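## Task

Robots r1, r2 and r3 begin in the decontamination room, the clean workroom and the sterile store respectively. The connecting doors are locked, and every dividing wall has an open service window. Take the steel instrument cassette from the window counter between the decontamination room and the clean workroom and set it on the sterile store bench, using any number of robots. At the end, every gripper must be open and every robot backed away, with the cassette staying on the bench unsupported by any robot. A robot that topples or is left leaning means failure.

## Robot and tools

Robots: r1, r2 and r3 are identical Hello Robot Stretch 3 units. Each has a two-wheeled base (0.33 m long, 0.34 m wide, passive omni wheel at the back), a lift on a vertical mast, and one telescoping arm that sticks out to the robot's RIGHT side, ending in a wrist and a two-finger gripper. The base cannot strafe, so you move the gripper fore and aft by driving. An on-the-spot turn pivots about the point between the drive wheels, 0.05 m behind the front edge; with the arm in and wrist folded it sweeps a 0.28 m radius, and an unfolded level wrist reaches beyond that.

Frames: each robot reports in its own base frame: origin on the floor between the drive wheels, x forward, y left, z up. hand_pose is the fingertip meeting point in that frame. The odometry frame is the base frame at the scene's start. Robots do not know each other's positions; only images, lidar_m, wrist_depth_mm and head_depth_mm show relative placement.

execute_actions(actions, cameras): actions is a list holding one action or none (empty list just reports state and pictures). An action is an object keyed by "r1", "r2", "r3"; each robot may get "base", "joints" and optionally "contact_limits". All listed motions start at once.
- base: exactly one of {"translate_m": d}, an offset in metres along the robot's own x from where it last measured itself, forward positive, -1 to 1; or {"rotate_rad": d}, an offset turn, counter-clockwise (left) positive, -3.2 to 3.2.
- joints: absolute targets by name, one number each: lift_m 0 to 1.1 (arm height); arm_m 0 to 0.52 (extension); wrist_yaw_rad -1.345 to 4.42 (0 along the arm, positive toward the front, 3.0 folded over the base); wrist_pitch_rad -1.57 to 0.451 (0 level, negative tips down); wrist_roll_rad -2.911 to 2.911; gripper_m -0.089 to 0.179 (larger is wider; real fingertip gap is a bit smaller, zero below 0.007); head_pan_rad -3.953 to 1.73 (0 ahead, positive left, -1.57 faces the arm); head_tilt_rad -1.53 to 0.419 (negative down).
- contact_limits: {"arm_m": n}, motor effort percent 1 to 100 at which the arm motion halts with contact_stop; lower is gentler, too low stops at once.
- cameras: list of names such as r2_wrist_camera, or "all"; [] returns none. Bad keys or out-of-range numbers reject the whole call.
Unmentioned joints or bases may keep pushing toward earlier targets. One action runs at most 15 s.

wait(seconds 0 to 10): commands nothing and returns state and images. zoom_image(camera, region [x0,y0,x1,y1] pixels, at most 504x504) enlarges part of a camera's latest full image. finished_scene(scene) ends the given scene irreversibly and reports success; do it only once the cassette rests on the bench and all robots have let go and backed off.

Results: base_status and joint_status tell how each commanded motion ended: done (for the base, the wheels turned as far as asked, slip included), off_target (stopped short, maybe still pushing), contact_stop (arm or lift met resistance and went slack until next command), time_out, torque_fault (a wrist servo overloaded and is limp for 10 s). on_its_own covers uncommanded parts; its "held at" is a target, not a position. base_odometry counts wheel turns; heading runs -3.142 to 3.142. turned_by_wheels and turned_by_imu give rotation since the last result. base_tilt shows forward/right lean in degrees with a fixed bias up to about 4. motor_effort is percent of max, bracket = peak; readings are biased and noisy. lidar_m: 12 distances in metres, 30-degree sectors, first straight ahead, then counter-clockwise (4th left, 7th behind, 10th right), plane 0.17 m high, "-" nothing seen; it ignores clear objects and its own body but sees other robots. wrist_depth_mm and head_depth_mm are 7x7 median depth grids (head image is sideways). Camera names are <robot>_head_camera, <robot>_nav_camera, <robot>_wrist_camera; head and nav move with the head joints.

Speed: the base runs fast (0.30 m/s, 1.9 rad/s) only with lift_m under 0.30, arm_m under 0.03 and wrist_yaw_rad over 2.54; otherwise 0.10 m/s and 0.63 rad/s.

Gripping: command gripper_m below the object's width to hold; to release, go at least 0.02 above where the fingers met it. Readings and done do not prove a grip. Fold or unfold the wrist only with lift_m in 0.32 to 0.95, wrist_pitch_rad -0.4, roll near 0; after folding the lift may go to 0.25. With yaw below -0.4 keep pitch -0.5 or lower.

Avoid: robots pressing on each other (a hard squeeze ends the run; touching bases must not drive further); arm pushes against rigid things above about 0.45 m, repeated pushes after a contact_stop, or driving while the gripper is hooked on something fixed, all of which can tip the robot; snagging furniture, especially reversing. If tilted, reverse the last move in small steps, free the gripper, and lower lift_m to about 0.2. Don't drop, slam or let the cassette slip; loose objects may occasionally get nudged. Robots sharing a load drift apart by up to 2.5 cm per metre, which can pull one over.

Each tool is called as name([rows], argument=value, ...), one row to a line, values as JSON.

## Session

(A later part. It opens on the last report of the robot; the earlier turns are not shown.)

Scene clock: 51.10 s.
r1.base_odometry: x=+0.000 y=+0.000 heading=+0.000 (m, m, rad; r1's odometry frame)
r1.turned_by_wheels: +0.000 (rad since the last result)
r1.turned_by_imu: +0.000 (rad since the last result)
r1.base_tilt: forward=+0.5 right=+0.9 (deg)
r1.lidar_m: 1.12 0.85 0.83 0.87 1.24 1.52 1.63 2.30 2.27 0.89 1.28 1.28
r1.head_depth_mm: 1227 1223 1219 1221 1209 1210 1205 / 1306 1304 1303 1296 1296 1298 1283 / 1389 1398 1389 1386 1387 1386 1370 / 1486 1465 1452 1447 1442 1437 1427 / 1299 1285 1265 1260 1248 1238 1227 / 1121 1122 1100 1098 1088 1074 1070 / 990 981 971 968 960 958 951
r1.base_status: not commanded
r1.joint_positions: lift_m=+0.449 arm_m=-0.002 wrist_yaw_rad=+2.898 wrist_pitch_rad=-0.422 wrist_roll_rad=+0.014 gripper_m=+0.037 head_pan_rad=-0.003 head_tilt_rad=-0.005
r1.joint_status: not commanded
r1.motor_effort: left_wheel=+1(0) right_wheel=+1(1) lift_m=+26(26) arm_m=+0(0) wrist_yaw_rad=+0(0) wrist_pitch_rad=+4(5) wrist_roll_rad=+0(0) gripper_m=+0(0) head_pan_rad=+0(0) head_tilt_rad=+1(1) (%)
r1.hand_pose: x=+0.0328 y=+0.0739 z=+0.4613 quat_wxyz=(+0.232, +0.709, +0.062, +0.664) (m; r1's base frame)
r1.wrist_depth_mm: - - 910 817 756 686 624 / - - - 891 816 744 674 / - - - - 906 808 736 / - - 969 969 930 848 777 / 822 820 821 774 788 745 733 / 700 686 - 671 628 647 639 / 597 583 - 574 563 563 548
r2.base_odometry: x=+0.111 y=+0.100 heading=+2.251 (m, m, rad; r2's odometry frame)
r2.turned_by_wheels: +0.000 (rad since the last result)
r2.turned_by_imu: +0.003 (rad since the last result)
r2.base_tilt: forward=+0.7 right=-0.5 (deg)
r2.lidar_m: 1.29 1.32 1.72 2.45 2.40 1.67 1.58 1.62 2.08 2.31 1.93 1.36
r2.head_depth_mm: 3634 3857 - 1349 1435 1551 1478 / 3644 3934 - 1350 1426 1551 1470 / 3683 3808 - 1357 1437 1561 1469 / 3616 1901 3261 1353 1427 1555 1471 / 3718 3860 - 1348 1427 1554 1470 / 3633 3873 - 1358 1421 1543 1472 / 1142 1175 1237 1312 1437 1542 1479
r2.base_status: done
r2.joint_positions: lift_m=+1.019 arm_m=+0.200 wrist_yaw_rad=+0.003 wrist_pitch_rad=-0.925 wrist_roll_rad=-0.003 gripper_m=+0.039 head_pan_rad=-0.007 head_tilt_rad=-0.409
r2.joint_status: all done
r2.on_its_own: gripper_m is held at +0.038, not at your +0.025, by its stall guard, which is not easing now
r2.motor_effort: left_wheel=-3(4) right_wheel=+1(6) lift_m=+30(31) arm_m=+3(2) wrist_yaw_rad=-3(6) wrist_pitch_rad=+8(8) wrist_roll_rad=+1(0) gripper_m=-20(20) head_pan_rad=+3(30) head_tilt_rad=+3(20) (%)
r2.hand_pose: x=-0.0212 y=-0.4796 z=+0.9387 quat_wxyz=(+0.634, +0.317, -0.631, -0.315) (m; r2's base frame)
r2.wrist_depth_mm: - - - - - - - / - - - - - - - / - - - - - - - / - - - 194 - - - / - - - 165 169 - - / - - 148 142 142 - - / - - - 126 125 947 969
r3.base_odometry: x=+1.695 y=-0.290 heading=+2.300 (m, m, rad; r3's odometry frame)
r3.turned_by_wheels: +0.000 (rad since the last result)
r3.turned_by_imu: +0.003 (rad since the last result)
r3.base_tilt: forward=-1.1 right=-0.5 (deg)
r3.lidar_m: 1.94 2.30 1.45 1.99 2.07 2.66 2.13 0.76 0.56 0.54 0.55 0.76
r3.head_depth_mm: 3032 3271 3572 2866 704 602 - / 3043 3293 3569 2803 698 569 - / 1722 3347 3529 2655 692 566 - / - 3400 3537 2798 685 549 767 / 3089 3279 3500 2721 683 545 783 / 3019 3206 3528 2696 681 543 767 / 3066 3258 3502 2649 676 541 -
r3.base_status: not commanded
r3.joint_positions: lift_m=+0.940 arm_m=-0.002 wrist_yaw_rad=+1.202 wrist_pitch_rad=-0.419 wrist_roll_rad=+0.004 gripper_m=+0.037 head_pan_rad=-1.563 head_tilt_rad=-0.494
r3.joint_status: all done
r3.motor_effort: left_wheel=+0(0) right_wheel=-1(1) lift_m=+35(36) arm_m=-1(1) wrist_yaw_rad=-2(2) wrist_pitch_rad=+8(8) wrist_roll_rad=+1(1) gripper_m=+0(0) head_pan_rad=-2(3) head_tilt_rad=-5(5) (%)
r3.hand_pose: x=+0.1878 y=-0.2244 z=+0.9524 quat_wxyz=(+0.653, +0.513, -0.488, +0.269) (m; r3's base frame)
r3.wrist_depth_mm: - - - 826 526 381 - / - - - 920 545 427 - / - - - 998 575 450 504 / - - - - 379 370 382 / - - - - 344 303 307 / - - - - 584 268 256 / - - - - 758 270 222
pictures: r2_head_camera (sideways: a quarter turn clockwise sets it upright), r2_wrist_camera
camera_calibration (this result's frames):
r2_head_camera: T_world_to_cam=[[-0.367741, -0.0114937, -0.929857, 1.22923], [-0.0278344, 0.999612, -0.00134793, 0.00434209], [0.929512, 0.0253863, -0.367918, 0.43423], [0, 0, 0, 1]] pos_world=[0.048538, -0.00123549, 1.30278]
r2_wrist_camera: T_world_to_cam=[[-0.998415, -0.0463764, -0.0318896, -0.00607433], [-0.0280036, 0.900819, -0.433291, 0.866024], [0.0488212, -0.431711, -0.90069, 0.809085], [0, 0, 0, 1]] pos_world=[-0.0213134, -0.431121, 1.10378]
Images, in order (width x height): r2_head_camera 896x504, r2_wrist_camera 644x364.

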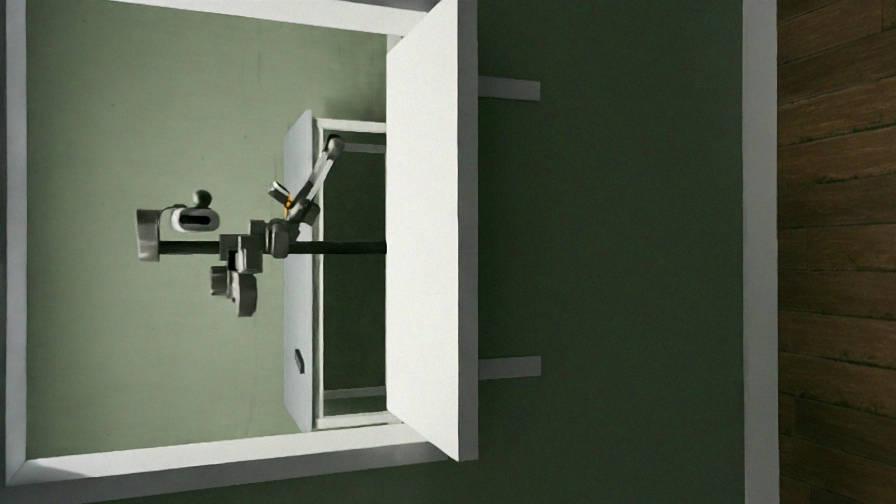

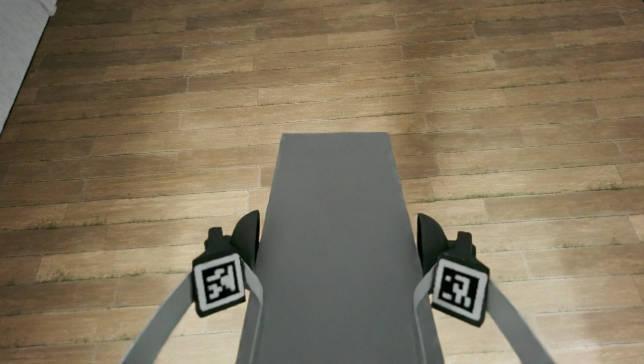

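execute_actions([
  {"r2":{"base":{"translate_m":0.45},"joints":{"wrist_pitch_rad":-0.47,"lift_m":0.95,"arm_m":0.25,"head_pan_rad":-1.57,"head_tilt_rad":-0.55}},"r3":{"joints":{"lift_m":1.03,"wrist_pitch_rad":-0.9,"gripper_m":0.14,"head_tilt_rad":-0.65}}},
], cameras=["r2_wrist_camera"])

execute_actions([
  {"r2":{"base":{"rotate_rad":1.635},"joints":{"arm_m":0.3}},"r3":{"joints":{"wrist_yaw_rad":0}}},
], cameras=["r2_wrist_camera","r2_head_camera"])

Scene clock: 57.00 s.
r1.base_odometry: x=+0.000 y=+0.000 heading=+0.000 (m, m, rad; r1's odometry frame)
r1.turned_by_wheels: +0.000 (rad since the last result)
r1.turned_by_imu: +0.000 (rad since the last result)
r1.base_tilt: forward=+0.4 right=+0.9 (deg)
r1.lidar_m: 1.11 0.85 0.83 0.87 1.24 1.52 1.62 2.30 2.27 0.89 1.28 1.28
r1.head_depth_mm: 1231 1231 1220 1218 1213 1214 1205 / 1309 1312 1300 1300 1290 1290 1285 / 1400 1400 1391 1381 1379 1367 1375 / 1480 1466 1459 1441 1436 1437 1428 / 1290 1285 1270 1260 1249 1240 1235 / 1119 1112 1107 1094 1083 1078 1077 / 988 985 974 963 959 960 948
r1.base_status: not commanded
r1.joint_positions: lift_m=+0.449 arm_m=-0.002 wrist_yaw_rad=+2.898 wrist_pitch_rad=-0.422 wrist_roll_rad=+0.014 gripper_m=+0.037 head_pan_rad=-0.003 head_tilt_rad=-0.005
r1.joint_status: not commanded
r1.motor_effort: left_wheel=+0(1) right_wheel=+0(1) lift_m=+26(26) arm_m=+0(0) wrist_yaw_rad=+0(0) wrist_pitch_rad=+5(4) wrist_roll_rad=+0(0) gripper_m=+0(0) head_pan_rad=+0(0) head_tilt_rad=+2(1) (%)
r1.hand_pose: x=+0.0328 y=+0.0739 z=+0.4613 quat_wxyz=(+0.232, +0.709, +0.062, +0.664) (m; r1's base frame)
r1.wrist_depth_mm: - - 909 843 771 691 629 / - - - 931 834 752 661 / - - - - 908 802 736 / - - 951 926 930 842 791 / 815 801 800 789 785 747 732 / 683 669 - 655 644 645 639 / 595 584 - 582 558 547 558
r2.base_odometry: x=-0.172 y=+0.450 heading=+2.251 (m, m, rad; r2's odometry frame)
r2.turned_by_wheels: +0.000 (rad since the last result)
r2.turned_by_imu: +0.002 (rad since the last result)
r2.base_tilt: forward=+0.7 right=-0.5 (deg)
r2.lidar_m: 0.84 0.86 1.12 2.48 2.53 2.14 2.03 2.07 2.41 2.28 1.27 0.89
r2.head_depth_mm: 1947 2107 2234 - 1909 1591 1334 / 1936 2114 2253 - 1913 1600 1332 / 1956 2104 2292 - 1856 1597 1334 / 1958 2106 2294 2482 1988 1579 1337 / 1925 2134 2330 2470 1976 1600 1340 / 1944 2128 2323 2465 2008 1586 1335 / 1957 2092 2272 2444 2011 1602 1342
r2.base_status: done
r2.joint_positions: lift_m=+0.951 arm_m=+0.250 wrist_yaw_rad=+0.002 wrist_pitch_rad=-0.490 wrist_roll_rad=-0.001 gripper_m=+0.038 head_pan_rad=-1.563 head_tilt_rad=-0.544
r2.joint_status: all done
r2.on_its_own: gripper_m is held at +0.038, not at your +0.025, by its stall guard, which is not easing now
r2.motor_effort: left_wheel=-3(7) right_wheel=+1(5) lift_m=+7(26) arm_m=+2(3) wrist_yaw_rad=-4(19) wrist_pitch_rad=+6(15) wrist_roll_rad=+0(1) gripper_m=+0(20) head_pan_rad=-2(28) head_tilt_rad=-3(13) (%)
r2.hand_pose: x=-0.0211 y=-0.6094 z=+0.9476 quat_wxyz=(+0.687, +0.173, -0.685, -0.171) (m; r2's base frame)
r2.wrist_depth_mm: - - - - - - - / - - - - - - - / - - - - - - - / - - - - - - - / - - - - - - - / - - - - - - - / - - - - - - -
r3.base_odometry: x=+1.695 y=-0.290 heading=+2.300 (m, m, rad; r3's odometry frame)
r3.turned_by_wheels: +0.000 (rad since the last result)
r3.turned_by_imu: +0.001 (rad since the last result)
r3.base_tilt: forward=-1.0 right=-0.4 (deg)
r3.lidar_m: 1.94 2.30 1.44 2.00 2.07 2.66 2.13 0.76 0.56 0.54 0.56 0.76
r3.head_depth_mm: 3006 3355 3249 - - - 1054 / 2993 3403 3259 - - - - / 3096 3292 3049 - - - - / 3132 3324 2905 723 592 - - / 3049 3377 2859 717 583 - - / 1347 3374 2859 709 625 - - / 2975 3349 2800 708 - - 1026
r3.base_status: not commanded
r3.joint_positions: lift_m=+1.030 arm_m=-0.002 wrist_yaw_rad=+1.202 wrist_pitch_rad=-0.907 wrist_roll_rad=+0.004 gripper_m=+0.140 head_pan_rad=-1.563 head_tilt_rad=-0.641
r3.joint_status: all done
r3.motor_effort: left_wheel=+0(0) right_wheel=-1(1) lift_m=+36(34) arm_m=-1(1) wrist_yaw_rad=-1(2) wrist_pitch_rad=+3(9) wrist_roll_rad=+1(1) gripper_m=+0(85) head_pan_rad=-2(2) head_tilt_rad=-6(26) (%)
r3.hand_pose: x=+0.1082 y=-0.1937 z=+0.9520 quat_wxyz=(+0.699, +0.615, -0.350, +0.102) (m; r3's base frame)
r3.wrist_depth_mm: - - - - 380 380 386 / - - - - 370 341 350 / - - - - 722 312 317 / - - - - 775 294 286 / - - - - 920 286 267 / - - - - - - 252 / 958 989 973 - - 671 238
pictures: r2_wrist_camera
camera_calibration (this result's frames):
r2_wrist_camera: T_world_to_cam=[[-0.998431, -0.0545873, -0.0124863, -0.035014], [-0.0250072, 0.634165, -0.772794, 1.14609], [0.0501031, -0.771269, -0.634535, 0.301873], [0, 0, 0, 1]] pos_world=[-0.0214234, -0.495893, 1.0768]
Images, in order (width x height): r2_wrist_camera 644x364.

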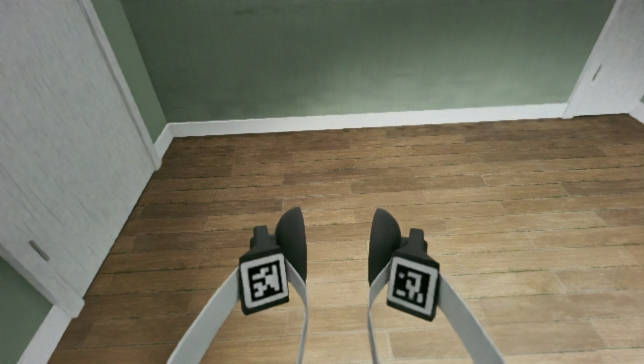

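Scene clock: 60.53 s.
r1.base_odometry: x=+0.000 y=+0.000 heading=+0.000 (m, m, rad; r1's odometry frame)
r1.turned_by_wheels: +0.000 (rad since the last result)
r1.turned_by_imu: +0.000 (rad since the last result)
r1.base_tilt: forward=+0.4 right=+0.9 (deg)
r1.lidar_m: 1.12 0.85 0.83 0.87 1.24 1.52 1.62 2.30 2.27 0.89 1.28 1.28
r1.head_depth_mm: 1224 1222 1220 1219 1213 1216 1204 / 1310 1304 1300 1295 1282 1295 1280 / 1402 1397 1392 1386 1383 1383 1371 / 1489 1471 1454 1455 1431 1427 1433 / 1293 1288 1271 1257 1247 1242 1236 / 1124 1112 1101 1094 1080 1075 1073 / 988 984 976 969 964 957 949
r1.base_status: not commanded
r1.joint_positions: lift_m=+0.449 arm_m=-0.002 wrist_yaw_rad=+2.898 wrist_pitch_rad=-0.422 wrist_roll_rad=+0.014 gripper_m=+0.037 head_pan_rad=-0.003 head_tilt_rad=-0.005
r1.joint_status: not commanded
r1.motor_effort: left_wheel=+0(0) right_wheel=+1(1) lift_m=+26(26) arm_m=+0(0) wrist_yaw_rad=+0(0) wrist_pitch_rad=+4(4) wrist_roll_rad=+0(0) gripper_m=+0(0) head_pan_rad=+0(0) head_tilt_rad=+0(1) (%)
r1.hand_pose: x=+0.0328 y=+0.0739 z=+0.4613 quat_wxyz=(+0.232, +0.709, +0.062, +0.664) (m; r1's base frame)
r1.wrist_depth_mm: - - 936 845 749 694 622 / - - - 903 804 733 677 / - - - - 878 794 715 / - - 998 949 909 860 768 / 829 782 826 774 793 756 736 / 691 675 - 645 628 640 623 / 604 590 - 578 572 542 555
r2.base_odometry: x=-0.172 y=+0.450 heading=-2.398 (m, m, rad; r2's odometry frame)
r2.turned_by_wheels: +1.635 (rad since the last result)
r2.turned_by_imu: +1.637 (rad since the last result)
r2.base_tilt: forward=+0.7 right=-0.5 (deg)
r2.lidar_m: 2.48 2.58 2.09 2.03 2.10 2.36 2.28 1.19 0.87 0.84 0.87 1.20
r2.head_depth_mm: 3216 3435 3644 829 983 1107 1251 / 3191 3431 3683 - 995 1120 1243 / 1302 1474 3623 - 1004 1135 1267 / 3171 3463 3711 886 1007 1142 1278 / 3215 3410 3593 894 1021 1150 1271 / 3291 3559 3702 896 1036 1173 1295 / 3281 3546 952 897 1045 1178 1301
r2.base_status: done
r2.joint_positions: lift_m=+0.951 arm_m=+0.300 wrist_yaw_rad=+0.002 wrist_pitch_rad=-0.490 wrist_roll_rad=-0.001 gripper_m=+0.038 head_pan_rad=-1.563 head_tilt_rad=-0.544
r2.joint_status: all done
r2.on_its_own: gripper_m is held at +0.038, not at your +0.025, by its stall guard, which is not easing now
r2.motor_effort: left_wheel=-2(6) right_wheel=+1(5) lift_m=+7(7) arm_m=+2(2) wrist_yaw_rad=-2(3) wrist_pitch_rad=+6(6) wrist_roll_rad=+0(0) gripper_m=+0(0) head_pan_rad=-2(2) head_tilt_rad=-2(3) (%)
r2.hand_pose: x=-0.0212 y=-0.6595 z=+0.9477 quat_wxyz=(+0.687, +0.172, -0.685, -0.171) (m; r2's base frame)
r2.wrist_depth_mm: - - - - - - - / 490 544 539 522 505 496 485 / 414 413 409 399 389 390 377 / 341 335 330 322 322 314 311 / 285 282 280 273 279 269 263 / 258 256 253 251 - 245 241 / 663 666 659 626 634 613 614
r3.base_odometry: x=+1.695 y=-0.290 heading=+2.300 (m, m, rad; r3's odometry frame)
r3.turned_by_wheels: +0.000 (rad since the last result)
r3.turned_by_imu: +0.001 (rad since the last result)
r3.base_tilt: forward=-1.0 right=-0.7 (deg)
r3.lidar_m: 1.94 2.30 1.44 2.00 2.08 2.66 2.13 0.76 0.56 0.54 0.56 0.76
r3.head_depth_mm: 2973 3332 3308 - - - - / 3129 3361 3229 - - - - / 3170 3294 3159 - - - - / 957 3252 2708 751 553 - 1020 / 3036 3353 2858 714 575 858 1021 / 3047 3384 2806 710 571 856 1022 / 3097 3335 2781 706 568 841 1026
r3.base_status: not commanded
r3.joint_positions: lift_m=+1.030 arm_m=-0.002 wrist_yaw_rad=+0.002 wrist_pitch_rad=-0.907 wrist_roll_rad=+0.004 gripper_m=+0.140 head_pan_rad=-1.563 head_tilt_rad=-0.641
r3.joint_status: all done
r3.motor_effort: left_wheel=-1(1) right_wheel=-1(0) lift_m=+35(36) arm_m=-1(1) wrist_yaw_rad=-2(4) wrist_pitch_rad=+3(3) wrist_roll_rad=+1(1) gripper_m=+0(0) head_pan_rad=-2(2) head_tilt_rad=-7(7) (%)
r3.hand_pose: x=-0.0213 y=-0.2823 z=+0.9520 quat_wxyz=(+0.635, +0.310, -0.636, -0.310) (m; r3's base frame)
r3.wrist_depth_mm: 349 353 361 370 373 376 387 / 318 324 329 331 334 336 346 / 290 294 300 303 307 309 316 / 659 679 668 661 655 328 327 / 967 881 985 997 927 867 962 / - - - - - - - / 996 976 987 - - - -
pictures: r2_head_camera (sideways: a quarter turn clockwise sets it upright), r2_wrist_camera
camera_calibration (this result's frames):
r2_head_camera: T_world_to_cam=[[-0.0179226, 0.489482, -0.871829, 1.15139], [0.999086, 0.0426085, 0.00338355, -0.00808183], [0.0388035, -0.870972, -0.489798, 0.598262], [0, 0, 0, 1]] pos_world=[0.00549571, -0.0421723, 1.29687]
r2_wrist_camera: T_world_to_cam=[[-0.998467, -0.0539204, -0.0124646, -0.0374727], [-0.02458, 0.633863, -0.773055, 1.17797], [0.0495843, -0.771564, -0.634217, 0.262801], [0, 0, 0, 1]] pos_world=[-0.0214916, -0.545925, 1.07684]
Images, in order (width x height): r2_head_camera 896x504, r2_wrist_camera 644x364.

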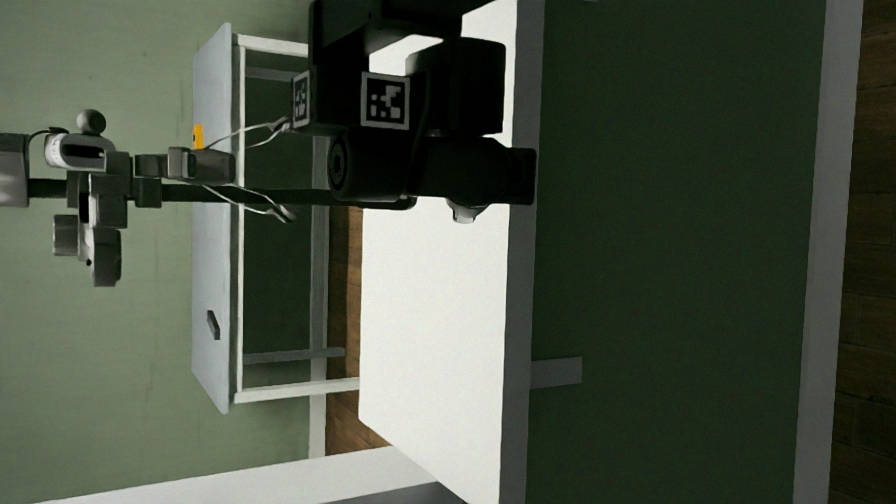

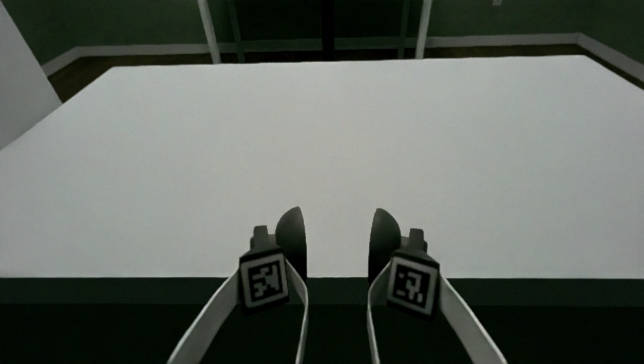

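execute_actions([
  {"r2":{"base":{"rotate_rad":-2.3},"joints":{"arm_m":0.05,"lift_m":0.5,"gripper_m":0.15,"head_tilt_rad":-1.0}}},
], cameras=["r2_nav_camera","r2_head_camera","r2_wrist_camera"])

Scene clock: 65.70 s.
r1.base_odometry: x=+0.000 y=+0.000 heading=+0.000 (m, m, rad; r1's odometry frame)
r1.turned_by_wheels: +0.000 (rad since the last result)
r1.turned_by_imu: +0.000 (rad since the last result)
r1.base_tilt: forward=+0.4 right=+0.9 (deg)
r1.lidar_m: 1.11 0.85 0.83 0.87 1.24 1.52 1.62 2.32 2.28 0.89 1.28 1.28
r1.head_depth_mm: 1231 1235 1218 1212 1215 1209 1204 / 1304 1308 1297 1293 1293 1285 1283 / 1404 1397 1390 1387 1386 1379 1374 / 1486 1469 1450 1450 1435 1431 1430 / 1302 1287 1270 1257 1244 1245 1227 / 1130 1111 1108 1098 1089 1080 1070 / 992 982 975 969 964 954 948
r1.base_status: not commanded
r1.joint_positions: lift_m=+0.449 arm_m=-0.002 wrist_yaw_rad=+2.898 wrist_pitch_rad=-0.422 wrist_roll_rad=+0.014 gripper_m=+0.037 head_pan_rad=-0.003 head_tilt_rad=-0.005
r1.joint_status: not commanded
r1.motor_effort: left_wheel=+0(1) right_wheel=+0(0) lift_m=+26(26) arm_m=+0(0) wrist_yaw_rad=+0(0) wrist_pitch_rad=+5(4) wrist_roll_rad=+0(0) gripper_m=+0(0) head_pan_rad=-1(0) head_tilt_rad=+2(1) (%)
r1.hand_pose: x=+0.0328 y=+0.0739 z=+0.4613 quat_wxyz=(+0.232, +0.709, +0.062, +0.664) (m; r1's base frame)
r1.wrist_depth_mm: - - 939 841 745 678 641 / - - - 898 808 736 665 / - - - - 928 812 725 / - - 960 937 953 853 768 / 824 803 827 776 777 753 743 / 687 674 - 649 632 644 633 / 600 585 - 591 562 557 561
r2.base_odometry: x=-0.172 y=+0.450 heading=+1.586 (m, m, rad; r2's odometry frame)
r2.turned_by_wheels: -2.300 (rad since the last result)
r2.turned_by_imu: -2.301 (rad since the last result)
r2.base_tilt: forward=+0.5 right=-0.5 (deg)
r2.lidar_m: 0.94 0.84 0.84 1.01 1.88 2.49 2.29 2.03 2.04 2.41 2.28 1.51
r2.head_depth_mm: 2277 2102 1793 1552 1374 1230 1113 / 2420 2109 1796 1569 1361 1273 - / 2567 2121 1783 1562 1400 - 1137 / 2501 2131 1809 1571 1397 1242 1136 / 2502 2148 1795 1557 1391 1239 1121 / 2351 2163 1818 1575 1386 1240 1127 / 2202 2156 1826 1590 1395 1244 1128
r2.base_status: done
r2.joint_positions: lift_m=+0.501 arm_m=+0.050 wrist_yaw_rad=+0.001 wrist_pitch_rad=-0.489 wrist_roll_rad=-0.001 gripper_m=+0.150 head_pan_rad=-1.563 head_tilt_rad=-0.988
r2.joint_status: all done
r2.motor_effort: left_wheel=+3(8) right_wheel=-2(6) lift_m=+7(7) arm_m=-2(3) wrist_yaw_rad=-3(2) wrist_pitch_rad=+6(6) wrist_roll_rad=+0(1) gripper_m=+0(84) head_pan_rad=-3(2) head_tilt_rad=-5(29) (%)
r2.hand_pose: x=-0.0212 y=-0.4101 z=+0.4978 quat_wxyz=(+0.687, +0.172, -0.685, -0.171) (m; r2's base frame)
r2.wrist_depth_mm: - - - - - - - / - - - - - - - / - - - - - - - / - 991 982 971 974 932 948 / 838 870 843 782 781 798 765 / 751 - 716 714 707 690 683 / 648 628 625 625 604 608 596
r3.base_odometry: x=+1.695 y=-0.290 heading=+2.300 (m, m, rad; r3's odometry frame)
r3.turned_by_wheels: +0.000 (rad since the last result)
r3.turned_by_imu: +0.001 (rad since the last result)
r3.base_tilt: forward=-1.1 right=-0.5 (deg)
r3.lidar_m: 1.94 2.30 1.45 2.00 2.07 2.66 2.13 0.76 0.56 0.54 0.55 0.76
r3.head_depth_mm: 3056 3340 3311 - - - - / 2956 3283 3182 - - - - / 3234 3339 2303 - - - - / 3171 3333 2715 746 554 - 1018 / 3068 3362 2698 714 575 863 1018 / 3096 3405 2829 713 572 860 1029 / 3069 3385 2798 707 569 840 1024
r3.base_status: not commanded
r3.joint_positions: lift_m=+1.030 arm_m=-0.002 wrist_yaw_rad=+0.002 wrist_pitch_rad=-0.907 wrist_roll_rad=+0.004 gripper_m=+0.140 head_pan_rad=-1.563 head_tilt_rad=-0.641
r3.joint_status: not commanded
r3.motor_effort: left_wheel=+0(1) right_wheel=-1(1) lift_m=+36(35) arm_m=-1(1) wrist_yaw_rad=-2(2) wrist_pitch_rad=+3(3) wrist_roll_rad=+0(1) gripper_m=+0(0) head_pan_rad=-2(2) head_tilt_rad=-6(7) (%)
r3.hand_pose: x=-0.0213 y=-0.2823 z=+0.9520 quat_wxyz=(+0.635, +0.310, -0.636, -0.310) (m; r3's base frame)
r3.wrist_depth_mm: 352 354 361 362 370 375 384 / 315 323 327 331 336 343 346 / 292 291 297 302 308 311 316 / 664 664 649 666 649 334 327 / 946 878 954 952 935 872 968 / - - - - - - - / 991 984 - - - - -
pictures: r2_head_camera (sideways: a quarter turn clockwise sets it upright), r2_nav_camera (sideways: a quarter turn counterclockwise sets it upright), r2_wrist_camera
camera_calibration (this result's frames):
r2_head_camera: T_world_to_cam=[[-0.0202704, 0.816519, -0.576962, 0.767098], [0.999132, 0.0375507, 0.0180394, -0.0271561], [0.0363948, -0.576096, -0.816572, 1.02332], [0, 0, 0, 1]] pos_world=[0.00543849, -0.0358027, 1.27869]
r2_nav_camera: T_world_to_cam=[[0.0389833, -0.808536, 0.587154, -0.725093], [-0.998912, -0.0465729, 0.00218861, 0.054938], [0.0255759, -0.5866, -0.809473, 1.01306], [0, 0, 0, 1]] pos_world=[0.0572349, 0.0105548, 1.24566]
r2_wrist_camera: T_world_to_cam=[[-0.998476, -0.0537741, -0.0124326, -0.0296225], [-0.0244815, 0.633391, -0.773444, 0.672134], [0.049466, -0.771961, -0.633742, 0.169504], [0, 0, 0, 1]] pos_world=[-0.0215072, -0.296466, 0.626912]
Images, in order (width x height): r2_head_camera 896x504, r2_nav_camera 672x504, r2_wrist_camera 644x364.

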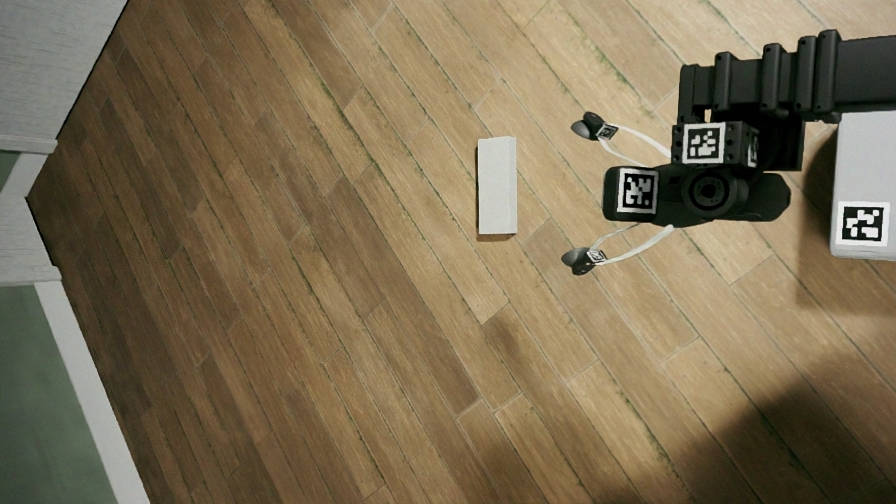

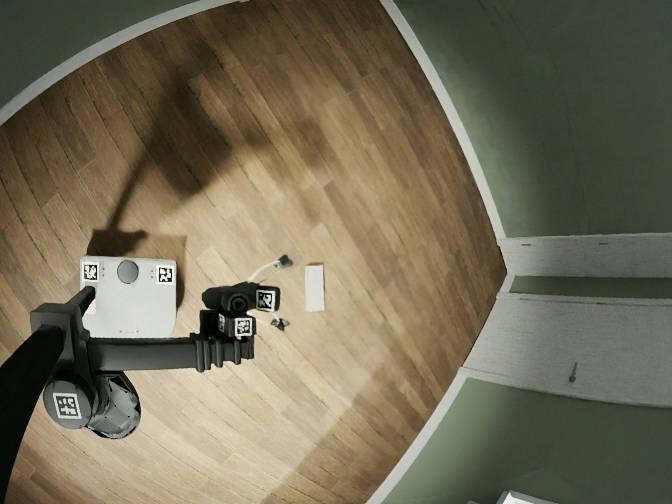

